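# Move mislabeled shelf cartons to the desk

## Task

On the wall shelf, each carton in the row should sit above the label bearing its own part number. Take every carton that is above a non-matching label and put it on the desk. Cartons already above the right label must stay exactly where they are, neither displaced nor rotated. No carton may topple or be left leaning, or the task fails. Everything must stay put without the robot holding it, and at the end the robot must release its grip and move away.

## Robot and tools

ROBOT. A Hello Robot Stretch 3 with a single arm: a two-wheeled base (0.33 m long, 0.34 m wide), a lift that moves the arm up and down a mast, and a telescoping arm that reaches out to the robot's RIGHT side, ending in a wrist (yaw, pitch, roll) and a two-finger gripper. The gripper cannot move forward on its own; drive the base for that. The base turns about a point midway between the wheels, 0.05 m behind its front edge, and cannot slide sideways. With the arm retracted and wrist folded, a turn sweeps a 0.28 m radius; an unfolded level gripper reaches past that. Each finger pad grips with at most about 25 N in this task, so grasps are weak.

FRAMES. Base frame: origin on the floor between the drive wheels, x forward, y left, z up. hand_pose is reported in this frame, located where the closed fingertips meet; with all wrist joints at zero its x axis points up, y back along the arm toward the mast, z toward the rear. Odometry frame is the base frame at scene start; heading is positive to the left, -3.142 to 3.142.

TOOL execute_actions. Argument actions is a list holding one action or nothing (empty list just reports state and images). An action may contain base, joints, contact_limits. Argument cameras picks which images come back: head_camera, nav_camera, wrist_camera, or all (omitted/null means all; [] means none). Unknown keys, names or out-of-range values reject the call and nothing moves.
- base: exactly one of {"translate_m": d}, a relative drive of d metres from the current base position, forward positive, range -1 to 1; or {"rotate_rad": d}, a relative turn in place, left (counter-clockwise seen from above) positive, range -3.2 to 3.2.
- joints: a single object of absolute targets keyed by joint name (not offsets): lift_m 0 to 1.1 (arm height); arm_m 0 to 0.52 (extension); wrist_yaw_rad -1.345 to 4.42 (0 along the arm, positive toward the front, 3.0 folded over the base); wrist_pitch_rad -1.57 to 0.451 (0 level, negative tips fingers down); wrist_roll_rad -2.911 to 2.911 (0 fingers side by side, level); gripper_m -0.089 to 0.179 (larger is more open; actual tip gap is about 0.007 m less when nearly shut and 0.025 m less when fully open, zero below 0.007); head_pan_rad -3.953 to 1.73 (0 forward, positive left, -1.57 looks along the arm); head_tilt_rad -1.53 to 0.419 (negative looks down). Done tolerances: lift/arm/gripper ±0.004, yaw/roll ±0.02, pitch ±0.05, head ±0.02.
- contact_limits: only arm_m, a motor effort percent 1 to 100 at which the arm motion halts (contact_stop); it also caps holding force until the next action. Too low stops instantly; values above the maximum are cut.
All motions of one action start at once and may finish at different times; any action ends by 15 s. Joints or base left out may still be driving toward older targets without showing it. If a result reports a stop, later motion calls in that same reply are skipped.

TOOL wait: seconds 0 to 10; commands nothing and returns the same report.
TOOL zoom_image: camera plus region [x0, y0, x1, y1] in pixels of that camera's latest full image, at most 504 x 504, origin top-left.
TOOL finished_scene: scene number; ends the scene irreversibly and reports success.

RESULTS. base_status and joint_status: done, off_target (resting short of target, possibly still pushing), contact_stop, time_out, torque_fault. After the last three, the target is dropped; arm and lift go slack after a contact stop until commanded again (a slack lift may sink under load or keep pressing). on_its_own lists uncommanded parts; its "held at" is the held target, not the position. motor_effort is percent of maximum, positive toward larger values, peak in brackets; readings carry offsets and noise. Positive wheel effort pushes forward. A rest effort flagged outside its rest range suggests pushing or carrying. lidar_m: 12 distances in metres in 30-degree sectors, first straight ahead, counting counter-clockwise (4th left, 7th behind, 10th right), '-' for nothing; plane 0.17 m up, 0.15 to 12 m, blind to clear objects and the robot, mast and low lift can hide sectors 5, 6, 9, 10. wrist_depth_mm (45 to 1000) and head_depth_mm (280 to 4000, image sideways): 7x7 median depth grids from top-left. base_tilt in degrees, forward/right positive, with a fixed bias up to about 4. turned_by_wheels and turned_by_imu: turn since last result. Odometry counts wheel slip as motion. Camera calibration K, distortion and T_world_to_cam (base frame to camera) are given per camera and are slightly off; wrist camera pose errors grow with arm extension.

GRIPPER. Close to a gripper_m below the object's width to grip; smaller squeezes harder but a stall guard may ease off. Open at least 0.02 above the touching value to release. Neither reading nor done status proves a hold; check images. Send a new value to re-squeeze.

SAFETY. Fold or unfold the wrist only with lift_m 0.32 to 0.95, wrist_pitch_rad -0.4, roll near 0; once folded, lift may go down to 0.25. With yaw below -0.4 keep pitch at -0.5 or lower. Fast base (0.30 m/s, 1.9 rad/s) only when lift_m < 0.30, arm_m < 0.03, wrist_yaw_rad > 2.54; otherwise 0.10 m/s, 0.63 rad/s. Pushing the arm against something solid with the gripper above about 0.45 m can tip the robot, more so with higher contact limits or a repeated push. Do not drive while holding or hooking something fixed. Base, wrist and head push without stopping; wrist servos fault for 10 s after sustained strain. If tilt appears, back off in small steps, free the gripper, and lower lift to about 0.2 if still tipped. Avoid dropping cartons, knocking over or nudging correctly placed ones, slamming, and hard pushes. The robot holds its last command while you think.

Each tool is called after "Request:" in YAML: its name, and indented under it one key for each argument.

## Session

Request:
execute_actions:
  actions: []

Scene clock: 0.00 s.
base_odometry: x=+0.000 y=+0.000 heading=+0.000 (m, m, rad; odometry frame)
turned_by_wheels: +0.000 (rad since the last result)
turned_by_imu: +0.000 (rad since the last result)
base_tilt: forward=+1.9 right=+0.9 (deg)
lidar_m: 1.91 2.30 1.89 2.13 2.06 1.47 1.60 2.26 2.41 2.42 2.10 1.89
head_depth_mm: 1785 1793 1769 1779 1760 1752 1735 / 1828 1847 1827 1843 1822 1796 1810 / 1903 1908 1889 1897 1883 1870 1882 / 1954 1981 1955 1964 1930 1927 1927 / 1989 2038 2025 2010 1996 1986 1975 / 1970 2108 2115 2057 2070 2059 2059 / 2010 2193 2154 2161 2154 2141 2130
base_status: not commanded
joint_positions: lift_m=+0.386 arm_m=-0.002 wrist_yaw_rad=+3.029 wrist_pitch_rad=-0.565 wrist_roll_rad=-0.016 gripper_m=+0.037 head_pan_rad=+0.020 head_tilt_rad=+0.010
joint_status: not commanded
motor_effort: left_wheel=+0 right_wheel=+0 lift_m=+30 arm_m=+0 wrist_yaw_rad=+0 wrist_pitch_rad=+6 wrist_roll_rad=+0 gripper_m=+1 head_pan_rad=+0 head_tilt_rad=+1 (%)
hand_pose: x=+0.0017 y=+0.0596 z=+0.3675 quat_wxyz=(+0.234, +0.684, +0.161, +0.672) (m; base frame)
wrist_depth_mm: - - - - - - - / - - - - - - - / 838 843 870 907 941 937 978 / 704 697 738 728 766 784 798 / 596 607 - 627 639 651 667 / 527 547 - 566 554 564 575 / 474 - - 485 496 496 505
pictures: head_camera (sideways: a quarter turn clockwise sets it upright), nav_camera (sideways: a quarter turn counterclockwise sets it upright), wrist_camera
Images, in order (width x height): head_camera 896x504, nav_camera 672x504, wrist_camera 644x364.

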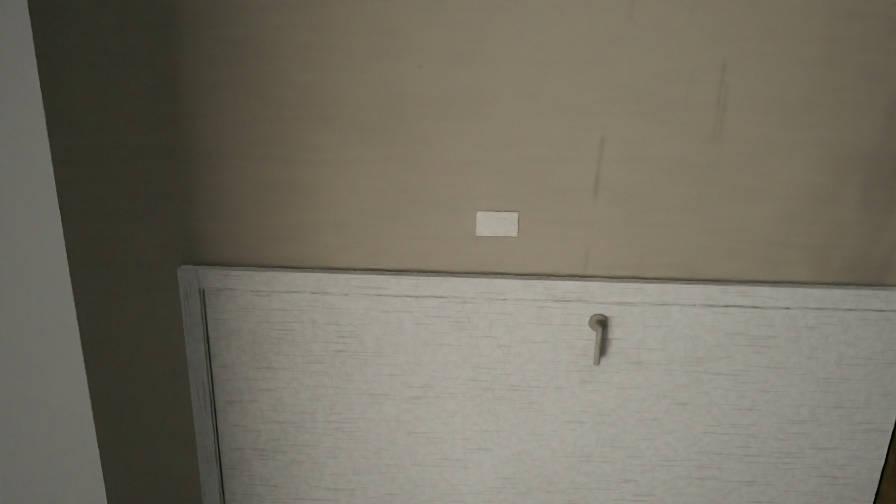

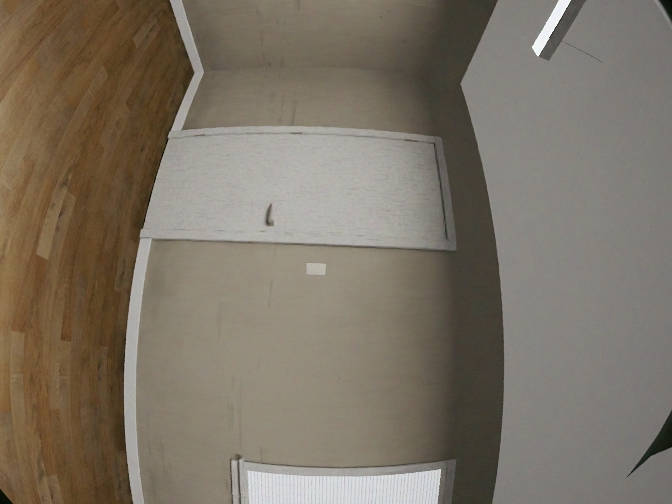

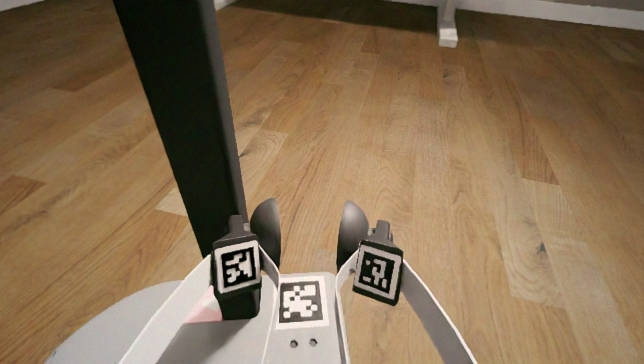

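Look around with the head.

Request:
execute_actions:
  actions:
    - {"joints":{"head_pan_rad":1.6,"head_tilt_rad":-0.3}}
  cameras: ["head_camera","nav_camera"]

Request:
execute_actions:
  actions:
    - {"joints":{"head_pan_rad":-1.6,"head_tilt_rad":-0.3}}
  cameras: ["head_camera","nav_camera"]

Request:
execute_actions:
  actions:
    - {"joints":{"head_pan_rad":-3.1,"head_tilt_rad":-0.3}}
  cameras: ["head_camera","nav_camera"]

Scene clock: 4.63 s.
base_odometry: x=+0.000 y=+0.000 heading=+0.000 (m, m, rad; odometry frame)
turned_by_wheels: +0.000 (rad since the last result)
turned_by_imu: -0.001 (rad since the last result)
base_tilt: forward=+1.9 right=+0.8 (deg)
lidar_m: 1.90 2.30 1.89 2.13 2.05 1.47 1.61 2.26 2.41 2.42 2.10 1.89
head_depth_mm: 1980 2058 2157 2119 2389 2071 1629 / 2062 2167 2230 2087 2446 2095 1616 / 2111 2184 2320 2083 2507 2059 1615 / 2166 2268 2391 2246 2630 2053 1611 / 2262 2360 2490 2220 2652 2036 1590 / 2331 2467 2584 2639 2626 2043 1599 / 2412 2549 2706 2864 2751 2015 1575
base_status: not commanded
joint_positions: lift_m=+0.386 arm_m=-0.002 wrist_yaw_rad=+3.029 wrist_pitch_rad=-0.565 wrist_roll_rad=-0.016 gripper_m=+0.037 head_pan_rad=+1.593 head_tilt_rad=-0.296
joint_status: all done
motor_effort: left_wheel=+0(0) right_wheel=+0(0) lift_m=+29(30) arm_m=+0(0) wrist_yaw_rad=+0(0) wrist_pitch_rad=+7(7) wrist_roll_rad=+0(1) gripper_m=+1(0) head_pan_rad=+4(48) head_tilt_rad=-1(21) (%)
hand_pose: x=+0.0017 y=+0.0596 z=+0.3675 quat_wxyz=(+0.234, +0.684, +0.161, +0.672) (m; base frame)
wrist_depth_mm: - - - - - - - / - - - - - - - / 828 857 903 884 923 965 986 / 684 714 745 739 759 773 805 / 590 601 - 627 658 645 674 / 520 536 - 558 560 570 572 / 478 - - - 485 498 505
pictures: head_camera (sideways: a quarter turn clockwise sets it upright), nav_camera (sideways: a quarter turn counterclockwise sets it upright)
camera_calibration (this result's frames):
head_camera: T_world_to_cam=[[0.0341126, -0.261857, -0.964504, 1.26949], [-0.999284, -0.0247621, -0.0286199, 0.0496573], [-0.0163888, 0.964789, -0.262514, 0.303378], [0, 0, 0, 1]] pos_world=[0.0112881, 0.0409591, 1.30549]
nav_camera: T_world_to_cam=[[-0.0398095, 0.254377, 0.966286, -1.21646], [0.999131, -0.00177802, 0.0416308, -0.00834829], [0.012308, 0.967104, -0.254085, 0.292538], [0, 0, 0, 1]] pos_world=[-0.0436862, 0.0265091, 1.25012]
Images, in order (width x height): head_camera 896x504, nav_camera 672x504.

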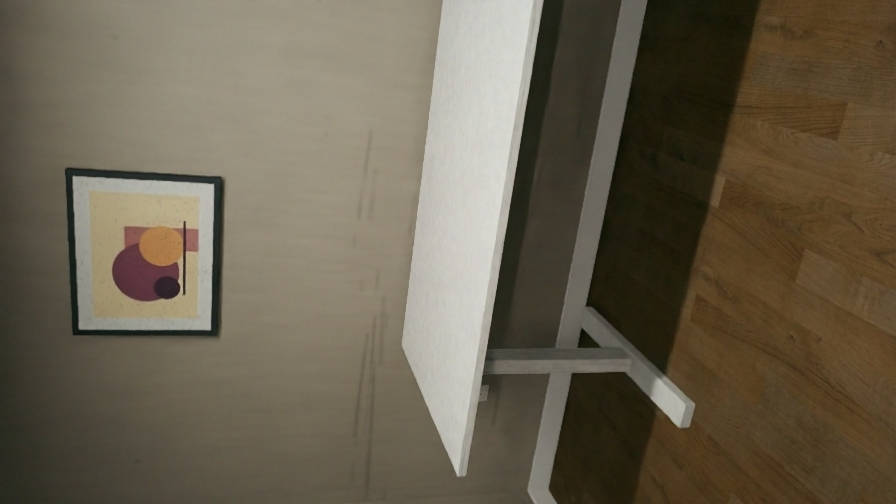

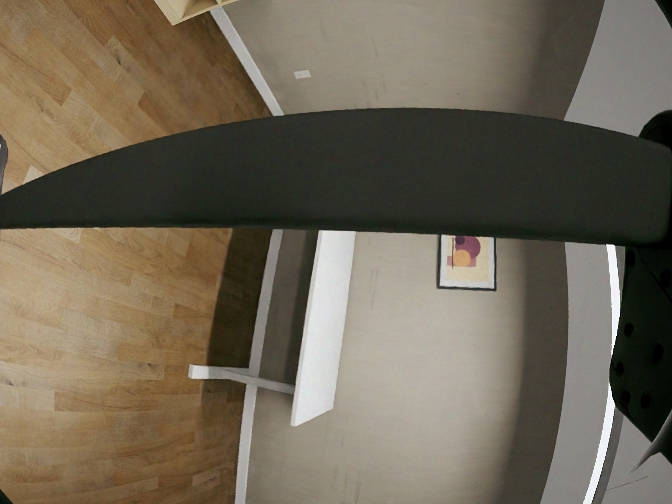

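Scene clock: 6.73 s.
base_odometry: x=+0.000 y=+0.000 heading=+0.000 (m, m, rad; odometry frame)
turned_by_wheels: +0.000 (rad since the last result)
turned_by_imu: +0.000 (rad since the last result)
base_tilt: forward=+2.0 right=+1.0 (deg)
lidar_m: 1.90 2.29 1.89 2.13 2.05 1.47 1.61 2.26 2.41 2.43 2.10 1.89
head_depth_mm: 2070 2142 2231 2166 2456 2093 1640 / 2110 2212 2325 2191 2507 2087 1632 / 2185 2247 2393 2502 2533 2092 1610 / 2223 2346 2468 2600 2694 2066 1610 / 2285 2407 2496 2661 2725 2050 1612 / 2370 2488 2600 2751 2777 2034 1580 / 2416 2554 2677 2858 2782 2009 1595
base_status: not commanded
joint_positions: lift_m=+0.386 arm_m=-0.002 wrist_yaw_rad=+3.029 wrist_pitch_rad=-0.565 wrist_roll_rad=-0.016 gripper_m=+0.037 head_pan_rad=-1.593 head_tilt_rad=-0.296
joint_status: all done
motor_effort: left_wheel=+0(0) right_wheel=+0(1) lift_m=+30(30) arm_m=+0(1) wrist_yaw_rad=-1(0) wrist_pitch_rad=+6(6) wrist_roll_rad=+0(0) gripper_m=+0(0) head_pan_rad=-4(49) head_tilt_rad=-2(1) (%)
hand_pose: x=+0.0017 y=+0.0596 z=+0.3675 quat_wxyz=(+0.234, +0.684, +0.161, +0.672) (m; base frame)
wrist_depth_mm: - - - - - - - / - - - - - - - / 829 876 907 901 929 946 985 / 700 710 741 744 757 773 811 / 596 608 - 632 647 645 661 / 514 548 - 569 568 566 583 / 474 - - - 491 502 506
pictures: head_camera (sideways: a quarter turn clockwise sets it upright), nav_camera (sideways: a quarter turn counterclockwise sets it upright)
camera_calibration (this result's frames):
head_camera: T_world_to_cam=[[-0.0225751, 0.26328, -0.964455, 1.26977], [0.999407, -0.0191448, -0.0286194, 0.0374646], [-0.0259992, -0.96453, -0.262692, 0.303667], [0, 0, 0, 1]] pos_world=[-0.000881976, -0.0406924, 1.30548]
nav_camera: T_world_to_cam=[[0.028595, -0.256057, 0.966239, -1.21682], [-0.998089, 0.0456502, 0.0416351, 0.00382914], [-0.05477, -0.965583, -0.254263, 0.293179], [0, 0, 0, 1]] pos_world=[0.0546741, -0.0286606, 1.25012]
Images, in order (width x height): head_camera 896x504, nav_camera 672x504.

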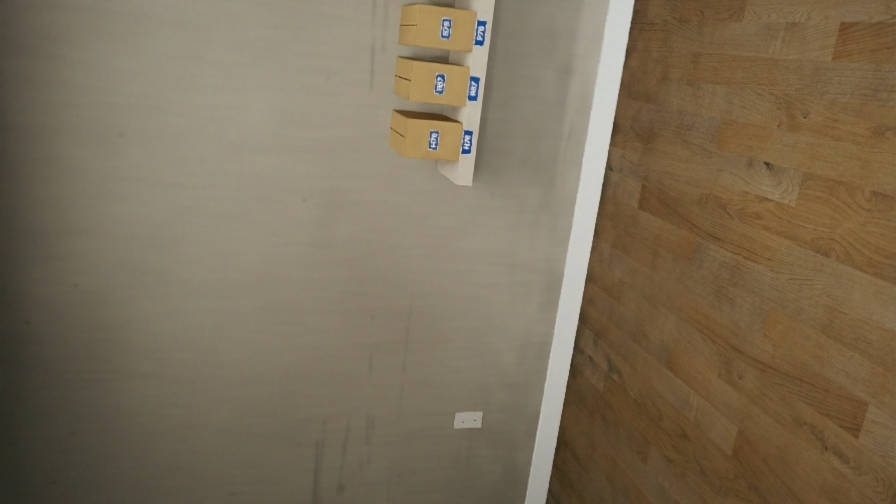

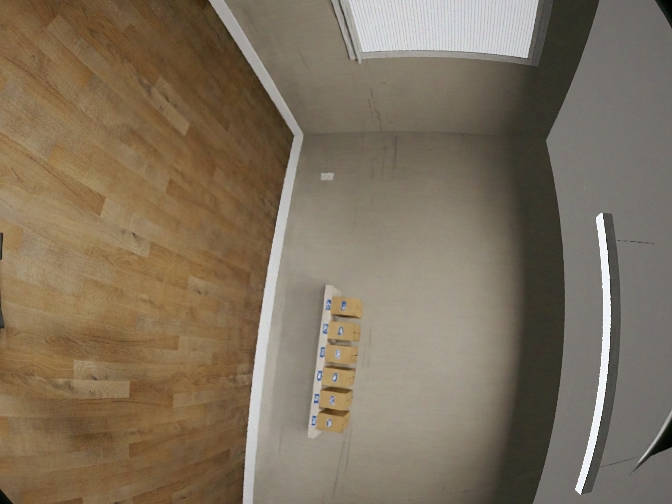

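Scene clock: 8.07 s.
base_odometry: x=+0.000 y=+0.000 heading=+0.000 (m, m, rad; odometry frame)
turned_by_wheels: +0.000 (rad since the last result)
turned_by_imu: +0.000 (rad since the last result)
base_tilt: forward=+1.9 right=+0.8 (deg)
lidar_m: 1.90 2.29 1.88 2.14 2.05 1.48 1.61 2.26 2.41 2.43 2.10 1.89
head_depth_mm: 1577 1646 1722 1811 1730 1743 1626 / 1636 1706 1783 1866 1815 1792 1618 / 1694 1766 1848 1951 1829 1814 1628 / 1746 1828 1922 2015 1825 1846 1615 / 1834 1924 1999 2092 2231 1976 1612 / 1910 1994 2092 2189 2348 2026 1598 / 1965 2092 2193 2300 2414 2031 1590
base_status: not commanded
joint_positions: lift_m=+0.386 arm_m=-0.002 wrist_yaw_rad=+3.029 wrist_pitch_rad=-0.565 wrist_roll_rad=-0.016 gripper_m=+0.037 head_pan_rad=-3.093 head_tilt_rad=-0.296
joint_status: all done
motor_effort: left_wheel=+0(0) right_wheel=+1(1) lift_m=+29(29) arm_m=+0(0) wrist_yaw_rad=-1(0) wrist_pitch_rad=+7(6) wrist_roll_rad=+0(1) gripper_m=-1(0) head_pan_rad=-4(48) head_tilt_rad=-2(4) (%)
hand_pose: x=+0.0017 y=+0.0596 z=+0.3675 quat_wxyz=(+0.234, +0.684, +0.161, +0.672) (m; base frame)
wrist_depth_mm: - - - - - - - / - - - - - - - / 826 852 875 890 934 966 975 / 707 709 733 738 752 781 801 / 591 599 - 625 649 648 666 / 522 547 - 565 563 552 579 / 470 - - - 483 491 513
pictures: head_camera (sideways: a quarter turn clockwise sets it upright), nav_camera (sideways: a quarter turn counterclockwise sets it upright)
camera_calibration (this result's frames):
head_camera: T_world_to_cam=[[0.261051, 0.0411432, -0.964448, 1.26803], [0.0515978, -0.998258, -0.0286193, 0.0432461], [-0.963945, -0.0422923, -0.262719, 0.309425], [0, 0, 0, 1]] pos_world=[-0.0349844, 0.0040861, 1.30548]
nav_camera: T_world_to_cam=[[-0.253421, -0.0466372, 0.966231, -1.21509], [-0.025066, 0.998818, 0.0416358, -0.00210721], [-0.967031, -0.0136681, -0.25429, 0.29878], [0, 0, 0, 1]] pos_world=[-0.0190514, -0.0504797, 1.25012]
Images, in order (width x height): head_camera 896x504, nav_camera 672x504.

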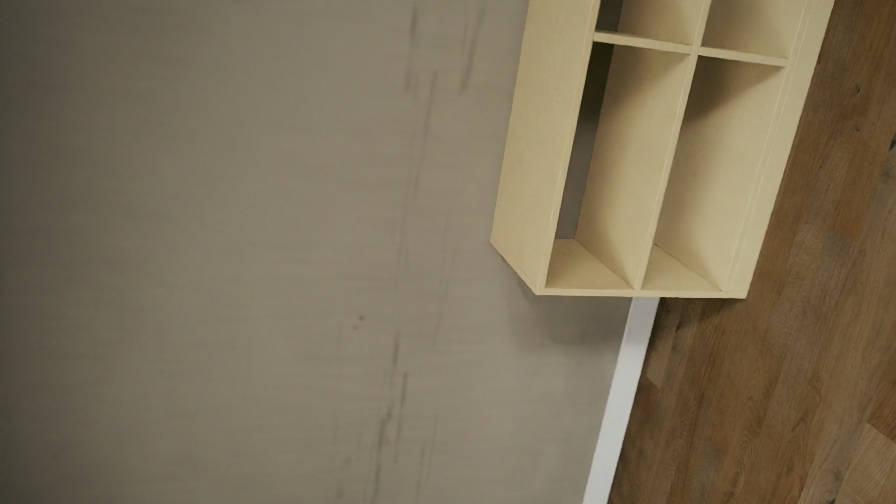

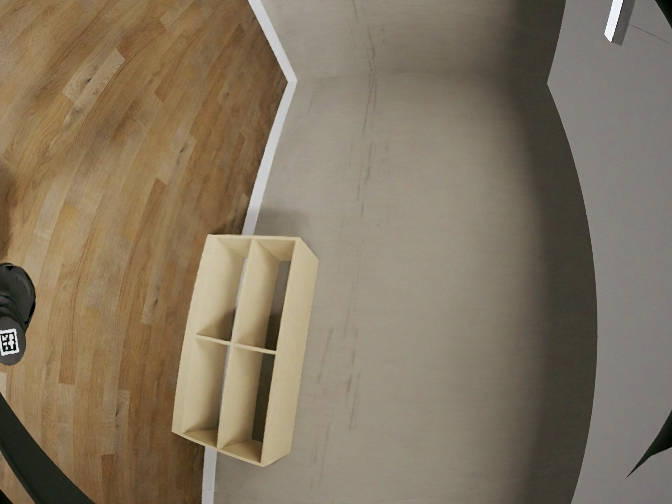

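Request:
execute_actions:
  actions:
    - {"base":{"rotate_rad":-1.9},"joints":{"head_pan_rad":0,"head_tilt_rad":-0.4}}
  cameras: []

Request:
execute_actions:
  actions:
    - {"base":{"translate_m":1.0}}
  cameras: ["head_camera","nav_camera"]

Scene clock: 19.60 s.
base_odometry: x=+0.000 y=+0.000 heading=-1.900 (m, m, rad; odometry frame)
turned_by_wheels: -1.900 (rad since the last result)
turned_by_imu: -1.926 (rad since the last result)
base_tilt: forward=+2.0 right=+0.7 (deg)
lidar_m: 2.41 2.52 1.95 1.89 1.98 2.40 1.89 2.14 1.57 1.47 1.60 2.49
head_depth_mm: 2105 2238 2391 2573 2418 1843 1482 / 2093 2251 2293 2550 2417 1839 1474 / 2105 2232 2309 2555 2389 1813 1478 / 2096 2218 2340 2561 2382 1823 1472 / 2100 2238 2275 2547 2362 1805 1462 / 2080 2216 2323 2528 2339 1798 1453 / 2082 2207 2356 2504 2330 1785 1450
base_status: done
joint_positions: lift_m=+0.386 arm_m=-0.002 wrist_yaw_rad=+3.029 wrist_pitch_rad=-0.565 wrist_roll_rad=-0.016 gripper_m=+0.037 head_pan_rad=-0.007 head_tilt_rad=-0.395
joint_status: all done
motor_effort: left_wheel=+4(10) right_wheel=-3(6) lift_m=+30(29) arm_m=+0(1) wrist_yaw_rad=+0(0) wrist_pitch_rad=+6(7) wrist_roll_rad=+1(0) gripper_m=+1(1) head_pan_rad=+3(46) head_tilt_rad=-3(11) (%)
hand_pose: x=+0.0017 y=+0.0596 z=+0.3675 quat_wxyz=(+0.234, +0.684, +0.161, +0.672) (m; base frame)
wrist_depth_mm: - - - - - - - / - - - - - - - / 837 860 879 899 940 933 - / 684 707 746 747 752 774 785 / 588 611 - 622 647 643 673 / 524 542 - 566 552 576 572 / 471 - - - 488 502 508
pictures: none
No camera images: the call's "cameras" was empty. Leave "cameras" out to get every camera's image.

Scene clock: 30.73 s.
base_odometry: x=-0.323 y=-0.946 heading=-1.900 (m, m, rad; odometry frame)
turned_by_wheels: +0.000 (rad since the last result)
turned_by_imu: +0.002 (rad since the last result)
base_tilt: forward=+2.0 right=+0.8 (deg)
lidar_m: 1.42 1.48 1.94 1.88 1.96 2.68 2.88 2.14 1.77 1.53 1.95 1.46
head_depth_mm: 1216 1293 1386 1338 1321 1727 1478 / 1213 1284 1388 1370 1399 1727 1471 / 1208 1290 1380 1353 1601 1712 1474 / 1222 1291 1382 1330 1603 1693 1456 / 1206 1290 1384 1254 1587 1705 1462 / 1207 1283 1381 1335 1602 1683 1459 / 1210 1284 1373 1460 1602 1694 1450
base_status: done
joint_positions: lift_m=+0.386 arm_m=-0.002 wrist_yaw_rad=+3.029 wrist_pitch_rad=-0.565 wrist_roll_rad=-0.016 gripper_m=+0.037 head_pan_rad=-0.007 head_tilt_rad=-0.395
joint_status: not commanded
motor_effort: left_wheel=+3(10) right_wheel=-3(3) lift_m=+30(30) arm_m=+0(0) wrist_yaw_rad=+0(0) wrist_pitch_rad=+6(6) wrist_roll_rad=+0(0) gripper_m=+0(0) head_pan_rad=+2(3) head_tilt_rad=-2(2) (%)
hand_pose: x=+0.0017 y=+0.0596 z=+0.3675 quat_wxyz=(+0.234, +0.684, +0.161, +0.672) (m; base frame)
wrist_depth_mm: - - - - - - - / - - - - - - - / 829 835 885 909 932 964 999 / 699 700 737 732 758 777 790 / 584 607 - 625 644 657 670 / 527 561 - 560 568 556 566 / 468 - - - 493 500 506
pictures: head_camera (sideways: a quarter turn clockwise sets it upright), nav_camera (sideways: a quarter turn counterclockwise sets it upright)
camera_calibration (this result's frames):
head_camera: T_world_to_cam=[[-0.357063, -0.0258153, -0.933723, 1.23168], [0.00147452, 0.999601, -0.0282005, 0.043003], [0.934079, -0.0114462, -0.356883, 0.420397], [0, 0, 0, 1]] pos_world=[0.0470404, -0.00637765, 1.3013]
nav_camera: T_world_to_cam=[[0.349964, 0.0317258, 0.936226, -1.17958], [-0.0265785, -0.998688, 0.0437775, -0.00488073], [0.936386, -0.040204, -0.348662, 0.409991], [0, 0, 0, 1]] pos_world=[0.028771, 0.049032, 1.24751]
Images, in order (width x height): head_camera 896x504, nav_camera 672x504.

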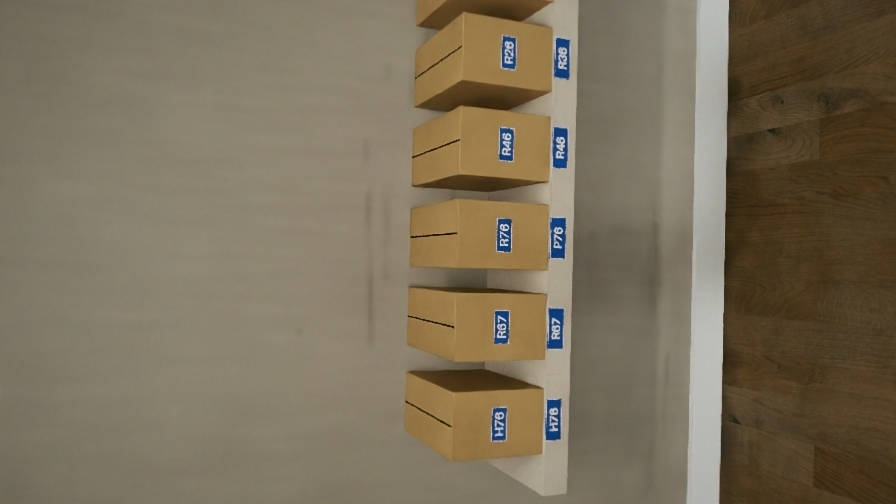

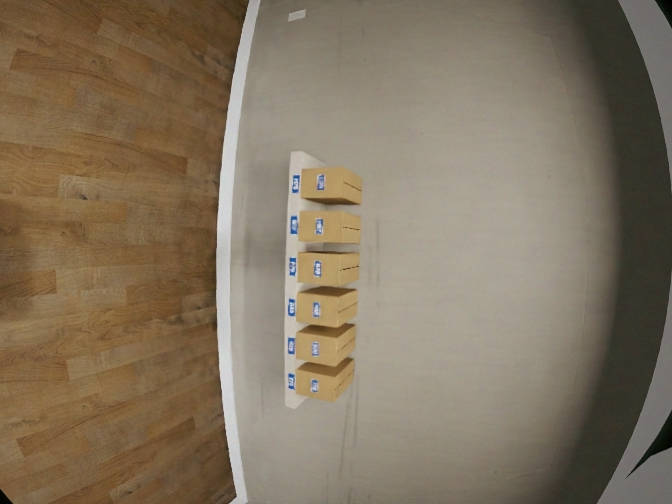

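Request:
zoom_image:
  camera: "head_camera"
  region: [460,0,620,260]

Request:
zoom_image:
  camera: "head_camera"
  region: [460,200,620,460]

Request:
execute_actions:
  actions:
    - {"joints":{"head_pan_rad":-0.35,"lift_m":0.28}}
  cameras: ["head_camera"]

Region (460, 0, 620, 260) of head_camera's 896x504 image, scaled by 1.938, with more detail than that image has; it fills the left 310 columns of this view, and the rest is white.

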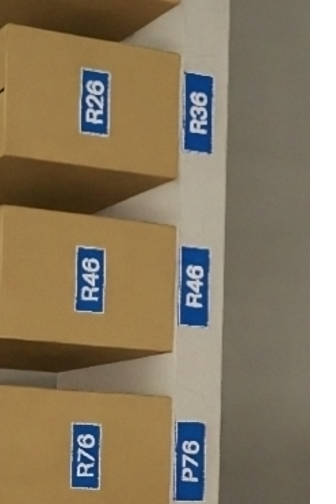

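Region (460, 200, 620, 460) of head_camera's 896x504 image, scaled by 1.938, with more detail than that image has; it fills the left 310 columns of this view, and the rest is white.

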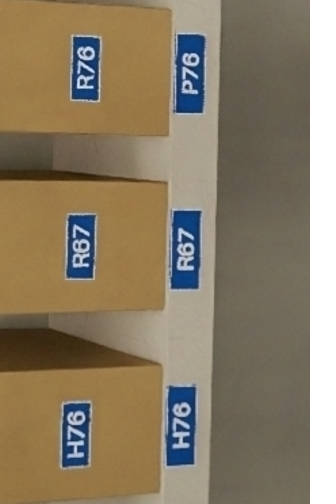

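Scene clock: 36.37 s.
base_odometry: x=-0.323 y=-0.946 heading=-1.900 (m, m, rad; odometry frame)
turned_by_wheels: +0.000 (rad since the last result)
turned_by_imu: -0.001 (rad since the last result)
base_tilt: forward=+2.0 right=+0.8 (deg)
lidar_m: 1.42 1.48 1.93 1.87 1.96 2.70 2.87 2.14 1.77 1.53 1.95 1.47
head_depth_mm: 1419 1539 1657 1804 1973 1837 1486 / 1380 1473 1590 1730 1895 1835 1468 / 1331 1435 1538 1462 1797 1814 1469 / 1290 1372 1474 1348 1727 1804 1470 / 1250 1332 1421 1329 1649 1742 1472 / 1214 1282 1376 1329 1564 1680 1454 / 1178 1253 1323 1216 1249 1622 1451
base_status: not commanded
joint_positions: lift_m=+0.281 arm_m=-0.002 wrist_yaw_rad=+3.029 wrist_pitch_rad=-0.565 wrist_roll_rad=-0.016 gripper_m=+0.037 head_pan_rad=-0.343 head_tilt_rad=-0.395
joint_status: all done
motor_effort: left_wheel=+3(3) right_wheel=-2(3) lift_m=+13(26) arm_m=+0(1) wrist_yaw_rad=+0(0) wrist_pitch_rad=+7(7) wrist_roll_rad=+1(0) gripper_m=+1(1) head_pan_rad=-5(32) head_tilt_rad=-3(2) (%)
hand_pose: x=+0.0017 y=+0.0596 z=+0.2619 quat_wxyz=(+0.234, +0.684, +0.161, +0.672) (m; base frame)
wrist_depth_mm: - - - - - - - / 836 849 918 920 942 983 - / 666 667 704 714 745 752 775 / 548 556 583 585 606 611 630 / 478 505 - - 513 517 527 / - - - - 441 450 453 / - - - - 388 395 398
pictures: head_camera (sideways: a quarter turn clockwise sets it upright)
camera_calibration (this result's frames):
head_camera: T_world_to_cam=[[-0.345635, 0.0932571, -0.933723, 1.23161], [0.330702, 0.943314, -0.0282005, 0.0409947], [0.878164, -0.318531, -0.356883, 0.420738], [0, 0, 0, 1]] pos_world=[0.0426539, -0.0195091, 1.3013]
Images, in order (width x height): head_camera 896x504.

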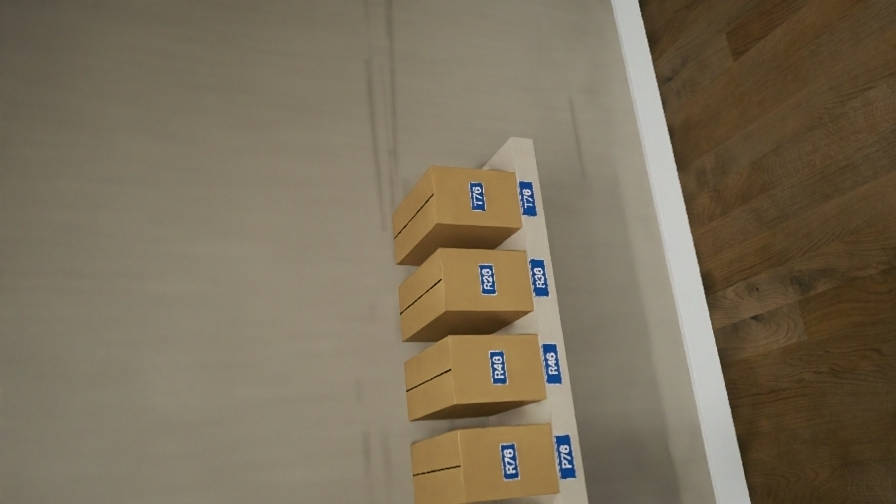

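Request:
execute_actions:
  actions:
    - {"base":{"translate_m":0.63}}
  cameras: []

Request:
execute_actions:
  actions:
    - {"base":{"rotate_rad":1.55},"joints":{"head_pan_rad":-1.6,"head_tilt_rad":-0.7,"lift_m":0.75}}
  cameras: []

Request:
execute_actions:
  actions:
    - {"joints":{"wrist_yaw_rad":0,"wrist_pitch_rad":-0.4,"gripper_m":0.179,"lift_m":0.8}}

Scene clock: 49.87 s.
base_odometry: x=-0.527 y=-1.543 heading=-1.900 (m, m, rad; odometry frame)
turned_by_wheels: +0.000 (rad since the last result)
turned_by_imu: +0.002 (rad since the last result)
base_tilt: forward=+2.0 right=+0.8 (deg)
lidar_m: 0.79 0.83 1.15 1.86 1.95 2.71 3.48 2.17 1.79 1.88 1.10 0.82
head_depth_mm: 777 835 901 978 888 815 1320 / 753 803 866 936 916 747 1255 / 726 778 833 902 893 738 789 / 703 748 802 865 889 696 744 / 679 725 773 832 867 736 729 / 660 702 747 804 834 657 676 / 643 681 726 773 817 729 694
base_status: done
joint_positions: lift_m=+0.281 arm_m=-0.002 wrist_yaw_rad=+3.029 wrist_pitch_rad=-0.565 wrist_roll_rad=-0.016 gripper_m=+0.037 head_pan_rad=-0.343 head_tilt_rad=-0.396
joint_status: not commanded
motor_effort: left_wheel=+3(16) right_wheel=-2(6) lift_m=+12(13) arm_m=+0(0) wrist_yaw_rad=+0(0) wrist_pitch_rad=+7(6) wrist_roll_rad=+0(0) gripper_m=-1(1) head_pan_rad=-5(4) head_tilt_rad=-1(1) (%)
hand_pose: x=+0.0017 y=+0.0596 z=+0.2619 quat_wxyz=(+0.234, +0.684, +0.161, +0.672) (m; base frame)
wrist_depth_mm: - - - - - - 846 / 825 834 908 913 940 973 828 / 659 674 698 700 731 753 746 / 544 559 595 585 616 610 617 / 473 503 - - 514 517 527 / - - - - 440 451 455 / - - - - 384 389 399
pictures: none
No camera images: the call's "cameras" was empty. Leave "cameras" out to get every camera's image.

Scene clock: 54.97 s.
base_odometry: x=-0.527 y=-1.543 heading=-0.350 (m, m, rad; odometry frame)
turned_by_wheels: +1.550 (rad since the last result)
turned_by_imu: +1.568 (rad since the last result)
base_tilt: forward=+2.1 right=+0.7 (deg)
lidar_m: 1.86 1.94 2.65 3.49 2.17 1.79 1.89 1.12 0.82 0.79 0.82 1.13
head_depth_mm: 682 761 856 742 775 1357 1255 / 678 757 849 784 787 1353 1274 / 678 754 840 737 784 1341 1270 / 674 754 839 757 781 1339 1242 / 674 750 833 749 777 1330 1259 / 673 749 832 725 756 1325 1237 / 669 745 829 767 783 1329 1205
base_status: done
joint_positions: lift_m=+0.749 arm_m=-0.002 wrist_yaw_rad=+3.029 wrist_pitch_rad=-0.565 wrist_roll_rad=-0.016 gripper_m=+0.037 head_pan_rad=-1.593 head_tilt_rad=-0.691
joint_status: all done
motor_effort: left_wheel=-3(12) right_wheel=+3(11) lift_m=+45(49) arm_m=+0(0) wrist_yaw_rad=-1(0) wrist_pitch_rad=+6(7) wrist_roll_rad=+1(0) gripper_m=+1(0) head_pan_rad=-5(47) head_tilt_rad=-4(23) (%)
hand_pose: x=+0.0017 y=+0.0596 z=+0.7304 quat_wxyz=(+0.234, +0.684, +0.161, +0.672) (m; base frame)
wrist_depth_mm: - - - - - - - / - - - - - - - / - - - - - - - / - - - - - - - / - - - - - - - / 903 915 - 945 940 977 971 / 797 789 808 832 854 845 861
pictures: none
No camera images: the call's "cameras" was empty. Leave "cameras" out to get every camera's image.

Scene clock: 57.50 s.
base_odometry: x=-0.527 y=-1.543 heading=-0.350 (m, m, rad; odometry frame)
turned_by_wheels: +0.000 (rad since the last result)
turned_by_imu: +0.000 (rad since the last result)
base_tilt: forward=+2.1 right=+0.9 (deg)
lidar_m: 1.86 1.93 2.66 3.48 2.17 1.79 1.88 1.12 0.82 0.79 0.82 1.13
head_depth_mm: 680 762 861 742 773 1349 - / 680 758 845 783 790 1350 - / 677 757 844 735 775 1350 - / 677 755 836 756 781 1294 - / 673 751 836 748 777 1326 1188 / 672 749 835 722 756 1325 1209 / 670 745 825 771 780 1332 1205
base_status: not commanded
joint_positions: lift_m=+0.799 arm_m=-0.002 wrist_yaw_rad=+0.003 wrist_pitch_rad=-0.418 wrist_roll_rad=-0.016 gripper_m=+0.134 head_pan_rad=-1.593 head_tilt_rad=-0.691
joint_status: gripper_m off_target (ended at +0.134, target +0.179); the others done
motor_effort: left_wheel=-3(3) right_wheel=+3(3) lift_m=+45(47) arm_m=+0(1) wrist_yaw_rad=-2(0) wrist_pitch_rad=+9(12) wrist_roll_rad=+0(0) gripper_m=+100(100) head_pan_rad=-5(5) head_tilt_rad=-4(4) (%)
hand_pose: x=-0.0208 y=-0.3671 z=+0.8120 quat_wxyz=(+0.698, +0.149, -0.686, -0.145) (m; base frame)
wrist_depth_mm: 501 492 487 492 496 491 488 / 316 371 349 409 422 412 434 / 323 336 320 334 325 319 330 / 357 376 354 370 370 354 360 / 401 392 398 403 405 396 405 / 861 889 863 836 832 427 839 / 898 901 942 924 916 946 959
pictures: head_camera (sideways: a quarter turn clockwise sets it upright), nav_camera (sideways: a quarter turn counterclockwise sets it upright), wrist_camera
camera_calibration (this result's frames):
head_camera: T_world_to_cam=[[-0.014751, 0.61437, -0.78888, 1.04069], [0.999643, -0.00852138, -0.0253283, 0.0331644], [-0.0222833, -0.788972, -0.614025, 0.760814], [0, 0, 0, 1]] pos_world=[-0.000847934, -0.0388252, 1.28898]
nav_camera: T_world_to_cam=[[0.0207445, -0.608402, 0.793358, -0.991237], [-0.998477, 0.0279693, 0.0475567, -0.00385451], [-0.0511233, -0.793136, -0.606895, 0.752021], [0, 0, 0, 1]] pos_world=[0.0551599, -0.00650831, 1.24299]
wrist_camera: T_world_to_cam=[[-0.998634, 0.015326, 0.0499538, -0.058878], [-0.0329303, 0.557668, -0.829411, 0.905527], [-0.0405692, -0.829923, -0.556401, 0.311333], [0, 0, 0, 1]] pos_world=[-0.0163477, -0.245698, 0.927221]
Images, in order (width x height): head_camera 896x504, nav_camera 672x504, wrist_camera 644x364.

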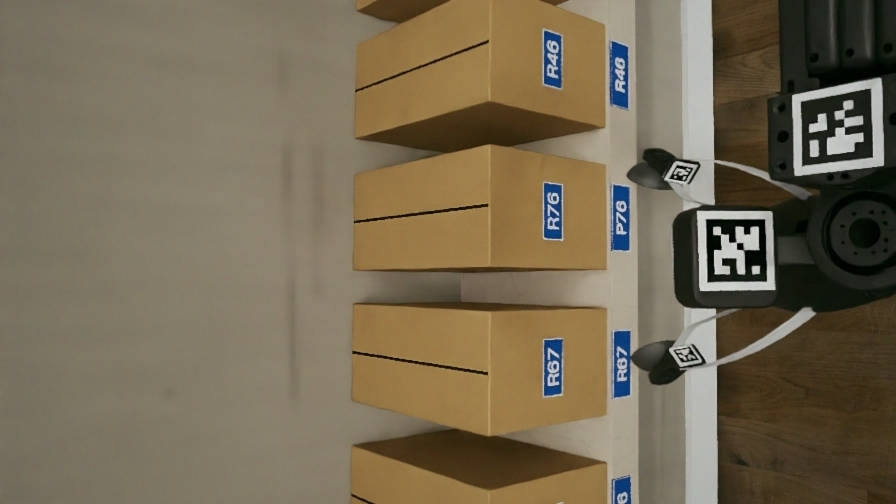

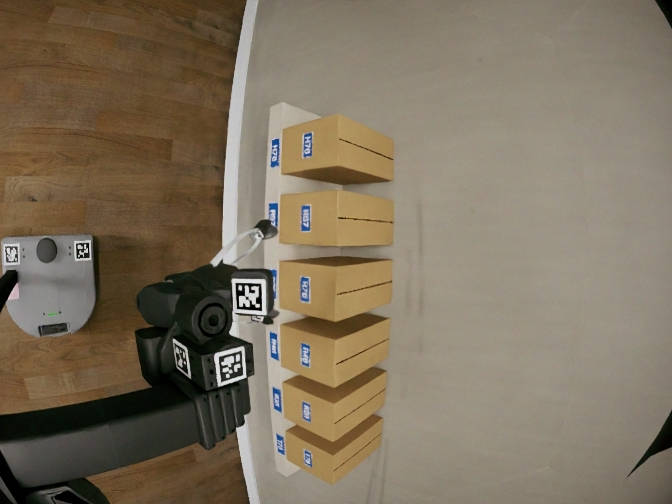

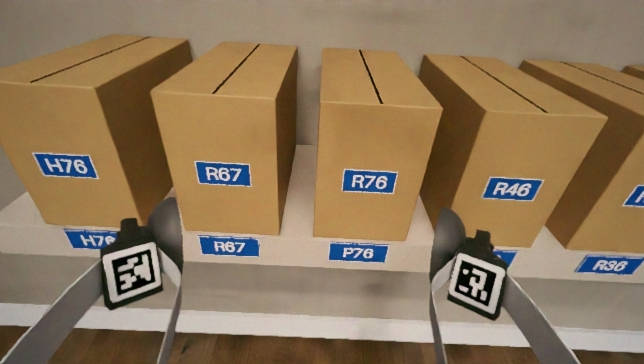

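Request:
execute_actions:
  actions:
    - {"base":{"translate_m":-0.055},"joints":{"wrist_yaw_rad":-0.045,"wrist_pitch_rad":0,"gripper_m":0.17,"lift_m":0.66}}

Scene clock: 70.53 s.
base_odometry: x=-0.578 y=-1.524 heading=-0.350 (m, m, rad; odometry frame)
turned_by_wheels: +0.000 (rad since the last result)
turned_by_imu: -0.001 (rad since the last result)
base_tilt: forward=+2.1 right=+0.8 (deg)
lidar_m: 1.92 1.99 2.72 3.49 2.13 1.75 1.83 1.13 0.82 0.79 0.82 1.13
head_depth_mm: 681 759 856 773 804 1350 1228 / 679 756 843 740 772 1351 1224 / 676 753 855 812 799 1342 1230 / 676 753 837 733 761 1327 - / 674 753 834 825 806 1332 1216 / 669 750 829 725 756 1335 1212 / 668 744 836 745 780 1320 1206
base_status: done
joint_positions: lift_m=+0.661 arm_m=-0.002 wrist_yaw_rad=-0.042 wrist_pitch_rad=-0.021 wrist_roll_rad=-0.016 gripper_m=+0.170 head_pan_rad=-1.593 head_tilt_rad=-0.691
joint_status: all done
motor_effort: left_wheel=-3(10) right_wheel=+3(5) lift_m=+12(41) arm_m=+0(0) wrist_yaw_rad=-2(3) wrist_pitch_rad=+11(12) wrist_roll_rad=+1(0) gripper_m=+0(100) head_pan_rad=-3(4) head_tilt_rad=-4(3) (%)
hand_pose: x=-0.0323 y=-0.3981 z=+0.7701 quat_wxyz=(+0.713, -0.007, -0.701, -0.023) (m; base frame)
wrist_depth_mm: 494 500 507 514 519 528 535 / 507 516 516 535 545 540 554 / 314 289 368 301 463 546 566 / 314 299 307 306 318 317 324 / 326 309 318 316 326 346 332 / - 316 324 328 331 - 343 / 316 323 332 334 341 346 352
pictures: head_camera (sideways: a quarter turn clockwise sets it upright), nav_camera (sideways: a quarter turn counterclockwise sets it upright), wrist_camera
camera_calibration (this result's frames):
head_camera: T_world_to_cam=[[-0.0147503, 0.61437, -0.78888, 1.04069], [0.999643, -0.00852257, -0.0253283, 0.0331644], [-0.0222843, -0.788972, -0.614025, 0.760814], [0, 0, 0, 1]] pos_world=[-0.00084798, -0.0388252, 1.28898]
nav_camera: T_world_to_cam=[[0.0207437, -0.608402, 0.793358, -0.991237], [-0.998477, 0.0279705, 0.0475567, -0.00385451], [-0.0511242, -0.793136, -0.606896, 0.752021], [0, 0, 0, 1]] pos_world=[0.0551598, -0.00650836, 1.24299]
wrist_camera: T_world_to_cam=[[-0.996179, 0.0781335, 0.0390268, -0.0342117], [-0.0231323, 0.194849, -0.980561, 0.859948], [-0.084219, -0.977716, -0.192297, -0.0788419], [0, 0, 0, 1]] pos_world=[-0.0208283, -0.241972, 0.829405]
Images, in order (width x height): head_camera 896x504, nav_camera 672x504, wrist_camera 644x364.

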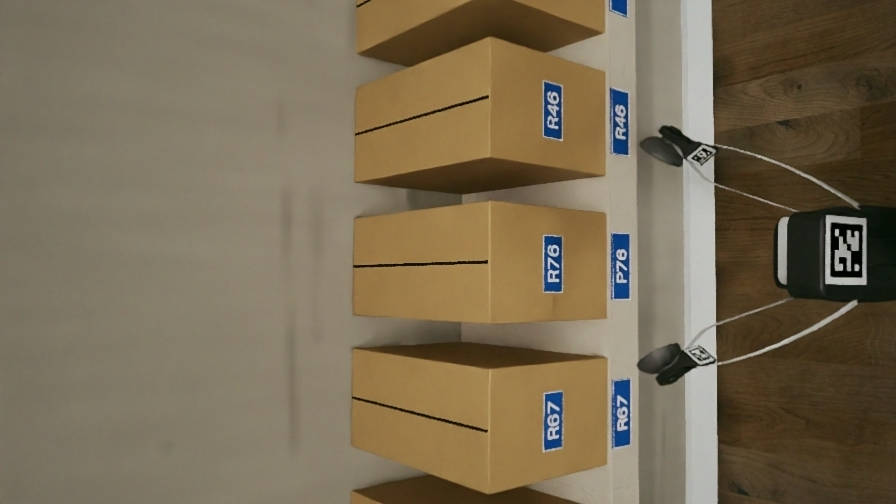

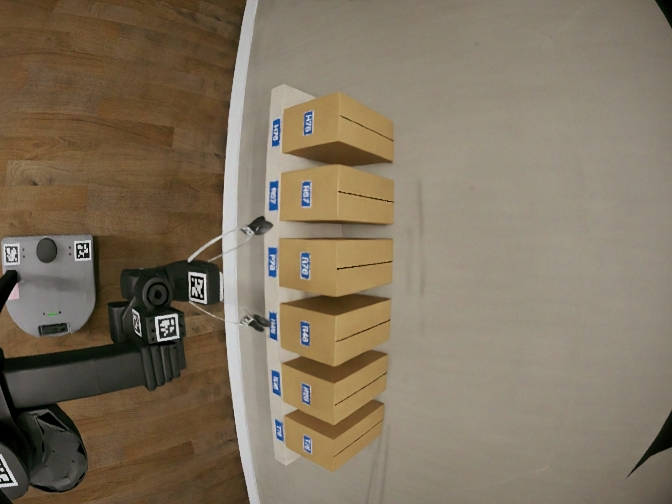

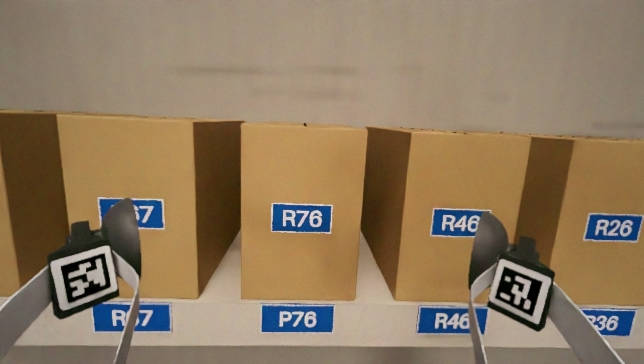

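Request:
execute_actions:
  actions:
    - {"joints":{"gripper_m":0.155,"arm_m":0.13,"head_tilt_rad":-0.85}}
  cameras: ["head_camera","wrist_camera"]

Scene clock: 79.90 s.
base_odometry: x=-0.578 y=-1.524 heading=-0.350 (m, m, rad; odometry frame)
turned_by_wheels: +0.000 (rad since the last result)
turned_by_imu: -0.001 (rad since the last result)
base_tilt: forward=+2.1 right=+0.8 (deg)
lidar_m: 1.92 1.98 2.73 3.50 2.14 1.75 1.83 1.12 0.82 0.79 0.83 1.13
head_depth_mm: 711 813 782 785 1420 1309 1183 / 708 809 747 758 1380 - - / 706 812 786 801 1311 1242 1156 / 703 806 738 748 - 1259 1159 / 703 803 792 795 1383 1298 1152 / 699 800 731 742 1363 1293 1145 / 696 797 770 785 1366 1285 1136
base_status: not commanded
joint_positions: lift_m=+0.661 arm_m=+0.130 wrist_yaw_rad=-0.043 wrist_pitch_rad=-0.020 wrist_roll_rad=-0.016 gripper_m=+0.155 head_pan_rad=-1.593 head_tilt_rad=-0.839
joint_status: all done
motor_effort: left_wheel=-3(3) right_wheel=+3(3) lift_m=+13(13) arm_m=+3(3) wrist_yaw_rad=-2(2) wrist_pitch_rad=+11(11) wrist_roll_rad=+0(0) gripper_m=-1(100) head_pan_rad=-3(4) head_tilt_rad=-4(20) (%)
hand_pose: x=-0.0324 y=-0.5301 z=+0.7702 quat_wxyz=(+0.713, -0.008, -0.701, -0.023) (m; base frame)
wrist_depth_mm: 374 381 388 395 397 402 411 / 388 394 398 405 410 421 424 / 162 221 168 207 396 423 432 / 165 197 171 173 216 180 181 / 169 236 176 179 212 185 188 / - 240 183 185 230 - 195 / 183 203 190 192 228 199 201
pictures: head_camera (sideways: a quarter turn clockwise sets it upright), wrist_camera
camera_calibration (this result's frames):
head_camera: T_world_to_cam=[[-0.0122459, 0.723787, -0.689915, 0.91169], [0.999722, -0.00505457, -0.0230476, 0.0301901], [-0.0201688, -0.690005, -0.723524, 0.903227], [0, 0, 0, 1]] pos_world=[-0.000800231, -0.0364855, 1.28319]
wrist_camera: T_world_to_cam=[[-0.996123, 0.0788497, 0.0390175, -0.0236948], [-0.0230051, 0.194612, -0.980611, 0.885641], [-0.0849141, -0.977706, -0.192043, -0.20809], [0, 0, 0, 1]] pos_world=[-0.0208984, -0.373939, 0.829431]
Images, in order (width x height): head_camera 896x504, wrist_camera 644x364.

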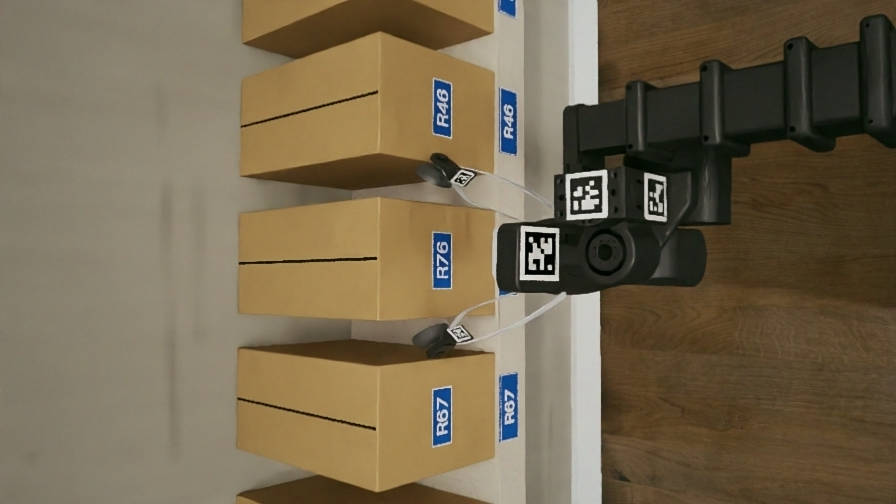

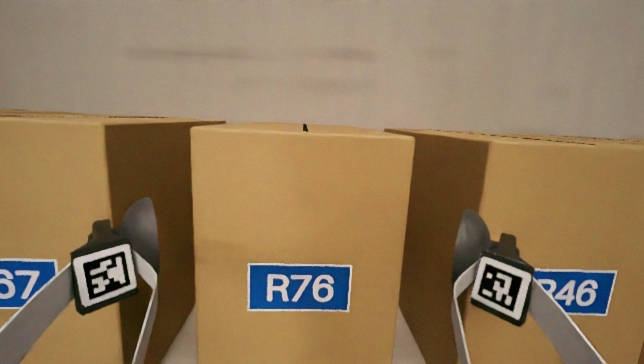

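Request:
execute_actions:
  actions:
    - {"joints":{"gripper_m":0.143,"arm_m":0.16}}
  cameras: ["head_camera","wrist_camera"]

Scene clock: 85.73 s.
base_odometry: x=-0.578 y=-1.524 heading=-0.350 (m, m, rad; odometry frame)
turned_by_wheels: +0.000 (rad since the last result)
turned_by_imu: -0.001 (rad since the last result)
base_tilt: forward=+2.0 right=+0.8 (deg)
lidar_m: 1.92 1.99 2.73 3.47 2.13 1.74 1.83 1.13 0.82 0.79 0.82 1.13
head_depth_mm: 710 816 779 785 1406 1302 1183 / 705 808 745 758 1374 - - / 706 807 790 800 - 1257 1162 / 703 804 735 730 - 1276 1153 / 701 803 791 795 1376 1300 1152 / 699 801 728 743 1366 1289 1144 / 699 797 768 786 1365 1287 1144
base_status: not commanded
joint_positions: lift_m=+0.661 arm_m=+0.160 wrist_yaw_rad=-0.043 wrist_pitch_rad=-0.020 wrist_roll_rad=-0.016 gripper_m=+0.143 head_pan_rad=-1.593 head_tilt_rad=-0.839
joint_status: all done
motor_effort: left_wheel=-3(3) right_wheel=+3(4) lift_m=+12(12) arm_m=+4(5) wrist_yaw_rad=-1(1) wrist_pitch_rad=+11(10) wrist_roll_rad=+1(0) gripper_m=+1(100) head_pan_rad=-4(5) head_tilt_rad=-5(5) (%)
hand_pose: x=-0.0324 y=-0.5601 z=+0.7702 quat_wxyz=(+0.713, -0.008, -0.701, -0.023) (m; base frame)
wrist_depth_mm: 348 351 364 363 370 376 384 / 362 366 366 378 377 388 395 / 148 210 144 202 380 391 403 / 139 181 140 142 145 160 149 / 142 159 145 148 150 155 154 / - 195 150 153 156 158 160 / 152 187 156 158 162 167 166
pictures: head_camera (sideways: a quarter turn clockwise sets it upright), wrist_camera
camera_calibration (this result's frames):
head_camera: T_world_to_cam=[[-0.012246, 0.723787, -0.689914, 0.911689], [0.999722, -0.00505444, -0.0230476, 0.0301901], [-0.0201687, -0.690005, -0.723524, 0.903227], [0, 0, 0, 1]] pos_world=[-0.000800227, -0.0364855, 1.28319]
wrist_camera: T_world_to_cam=[[-0.996123, 0.0788459, 0.0390177, -0.0213316], [-0.023006, 0.194612, -0.980611, 0.891477], [-0.0849104, -0.977706, -0.192043, -0.237409], [0, 0, 0, 1]] pos_world=[-0.020898, -0.403926, 0.829431]
Images, in order (width x height): head_camera 896x504, wrist_camera 644x364.

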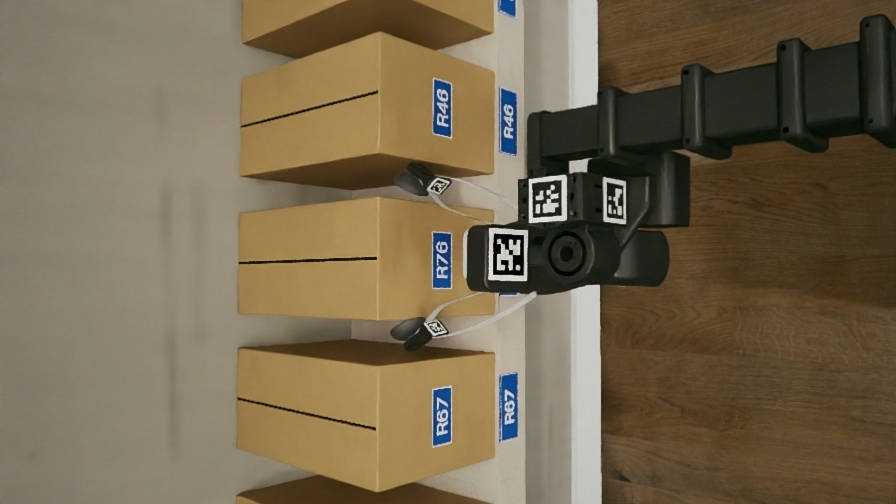

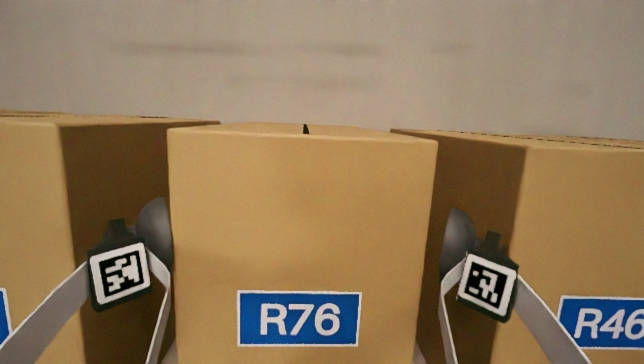

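Request:
execute_actions:
  actions:
    - {"base":{"translate_m":0.006},"joints":{"arm_m":0.20},"contact_limits":{"arm_m":12}}
  cameras: ["head_camera","wrist_camera"]

Scene clock: 91.47 s.
base_odometry: x=-0.573 y=-1.526 heading=-0.350 (m, m, rad; odometry frame)
turned_by_wheels: +0.000 (rad since the last result)
turned_by_imu: -0.001 (rad since the last result)
base_tilt: forward=+1.9 right=+0.7 (deg)
lidar_m: 1.91 1.99 2.72 3.47 2.14 1.75 1.84 1.13 0.82 0.79 0.82 1.13
head_depth_mm: 710 816 796 798 1410 1312 1182 / 708 811 745 755 1376 - - / 708 808 798 795 - 1296 1158 / 705 803 740 719 - 1300 1158 / 703 803 784 807 1380 1286 1147 / 703 800 731 744 1376 1292 1147 / 698 797 770 792 1359 1283 1140
base_status: done
joint_positions: lift_m=+0.661 arm_m=+0.195 wrist_yaw_rad=-0.043 wrist_pitch_rad=-0.025 wrist_roll_rad=-0.016 gripper_m=+0.143 head_pan_rad=-1.593 head_tilt_rad=-0.840
joint_status: arm_m contact_stop (moved +0.036 of +0.040)
on_its_own: arm_m is slack since a contact_stop, until your next command for it (your +0.200 is given up)
motor_effort: left_wheel=-1(6) right_wheel=+0(9) lift_m=+12(12) arm_m=+0(14) wrist_yaw_rad=-1(2) wrist_pitch_rad=+13(14) wrist_roll_rad=+1(0) gripper_m=-24(25) head_pan_rad=-5(4) head_tilt_rad=-4(5) (%)
contact_limits: arm_m 12 (drawing in: default 22, maximum 36; extending or still: default 30, maximum 49)
hand_pose: x=-0.0324 y=-0.5956 z=+0.7691 quat_wxyz=(+0.712, -0.006, -0.701, -0.024) (m; base frame)
wrist_depth_mm: 317 322 326 332 334 340 347 / 327 334 337 343 346 349 355 / 141 178 122 165 306 361 363 / 137 158 109 111 113 161 118 / 135 112 113 115 117 150 117 / - 116 118 119 121 - 122 / 144 163 121 123 126 166 125
pictures: head_camera (sideways: a quarter turn clockwise sets it upright), wrist_camera
camera_calibration (this result's frames):
head_camera: T_world_to_cam=[[-0.012167, 0.724305, -0.689372, 0.910982], [0.999722, -0.00513025, -0.0230347, 0.0301733], [-0.0202208, -0.68946, -0.724041, 0.9039], [0, 0, 0, 1]] pos_world=[-0.00080331, -0.0364708, 1.28316]
wrist_camera: T_world_to_cam=[[-0.996136, 0.078606, 0.0391775, -0.0187278], [-0.0228406, 0.198868, -0.97976, 0.899193], [-0.0848061, -0.976869, -0.196304, -0.268601], [0, 0, 0, 1]] pos_world=[-0.0208964, -0.439736, 0.828999]
Images, in order (width x height): head_camera 896x504, wrist_camera 644x364.

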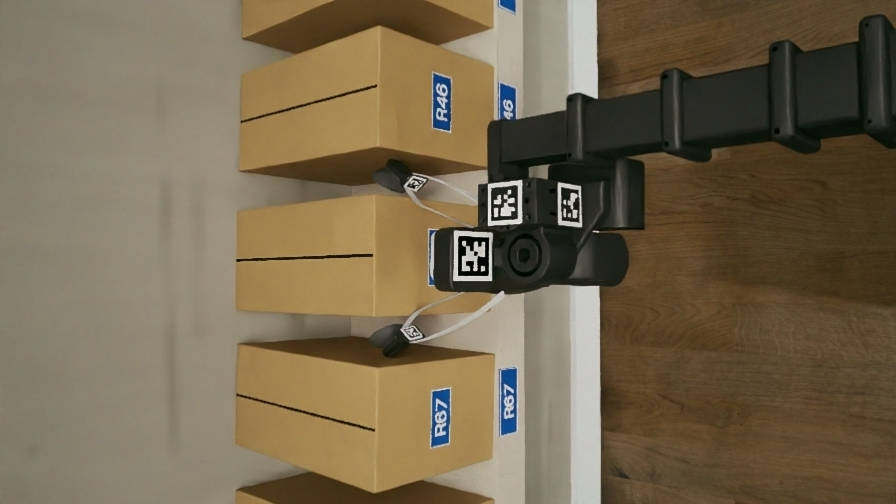

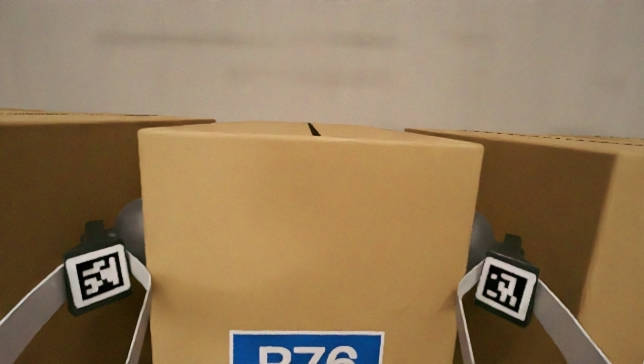

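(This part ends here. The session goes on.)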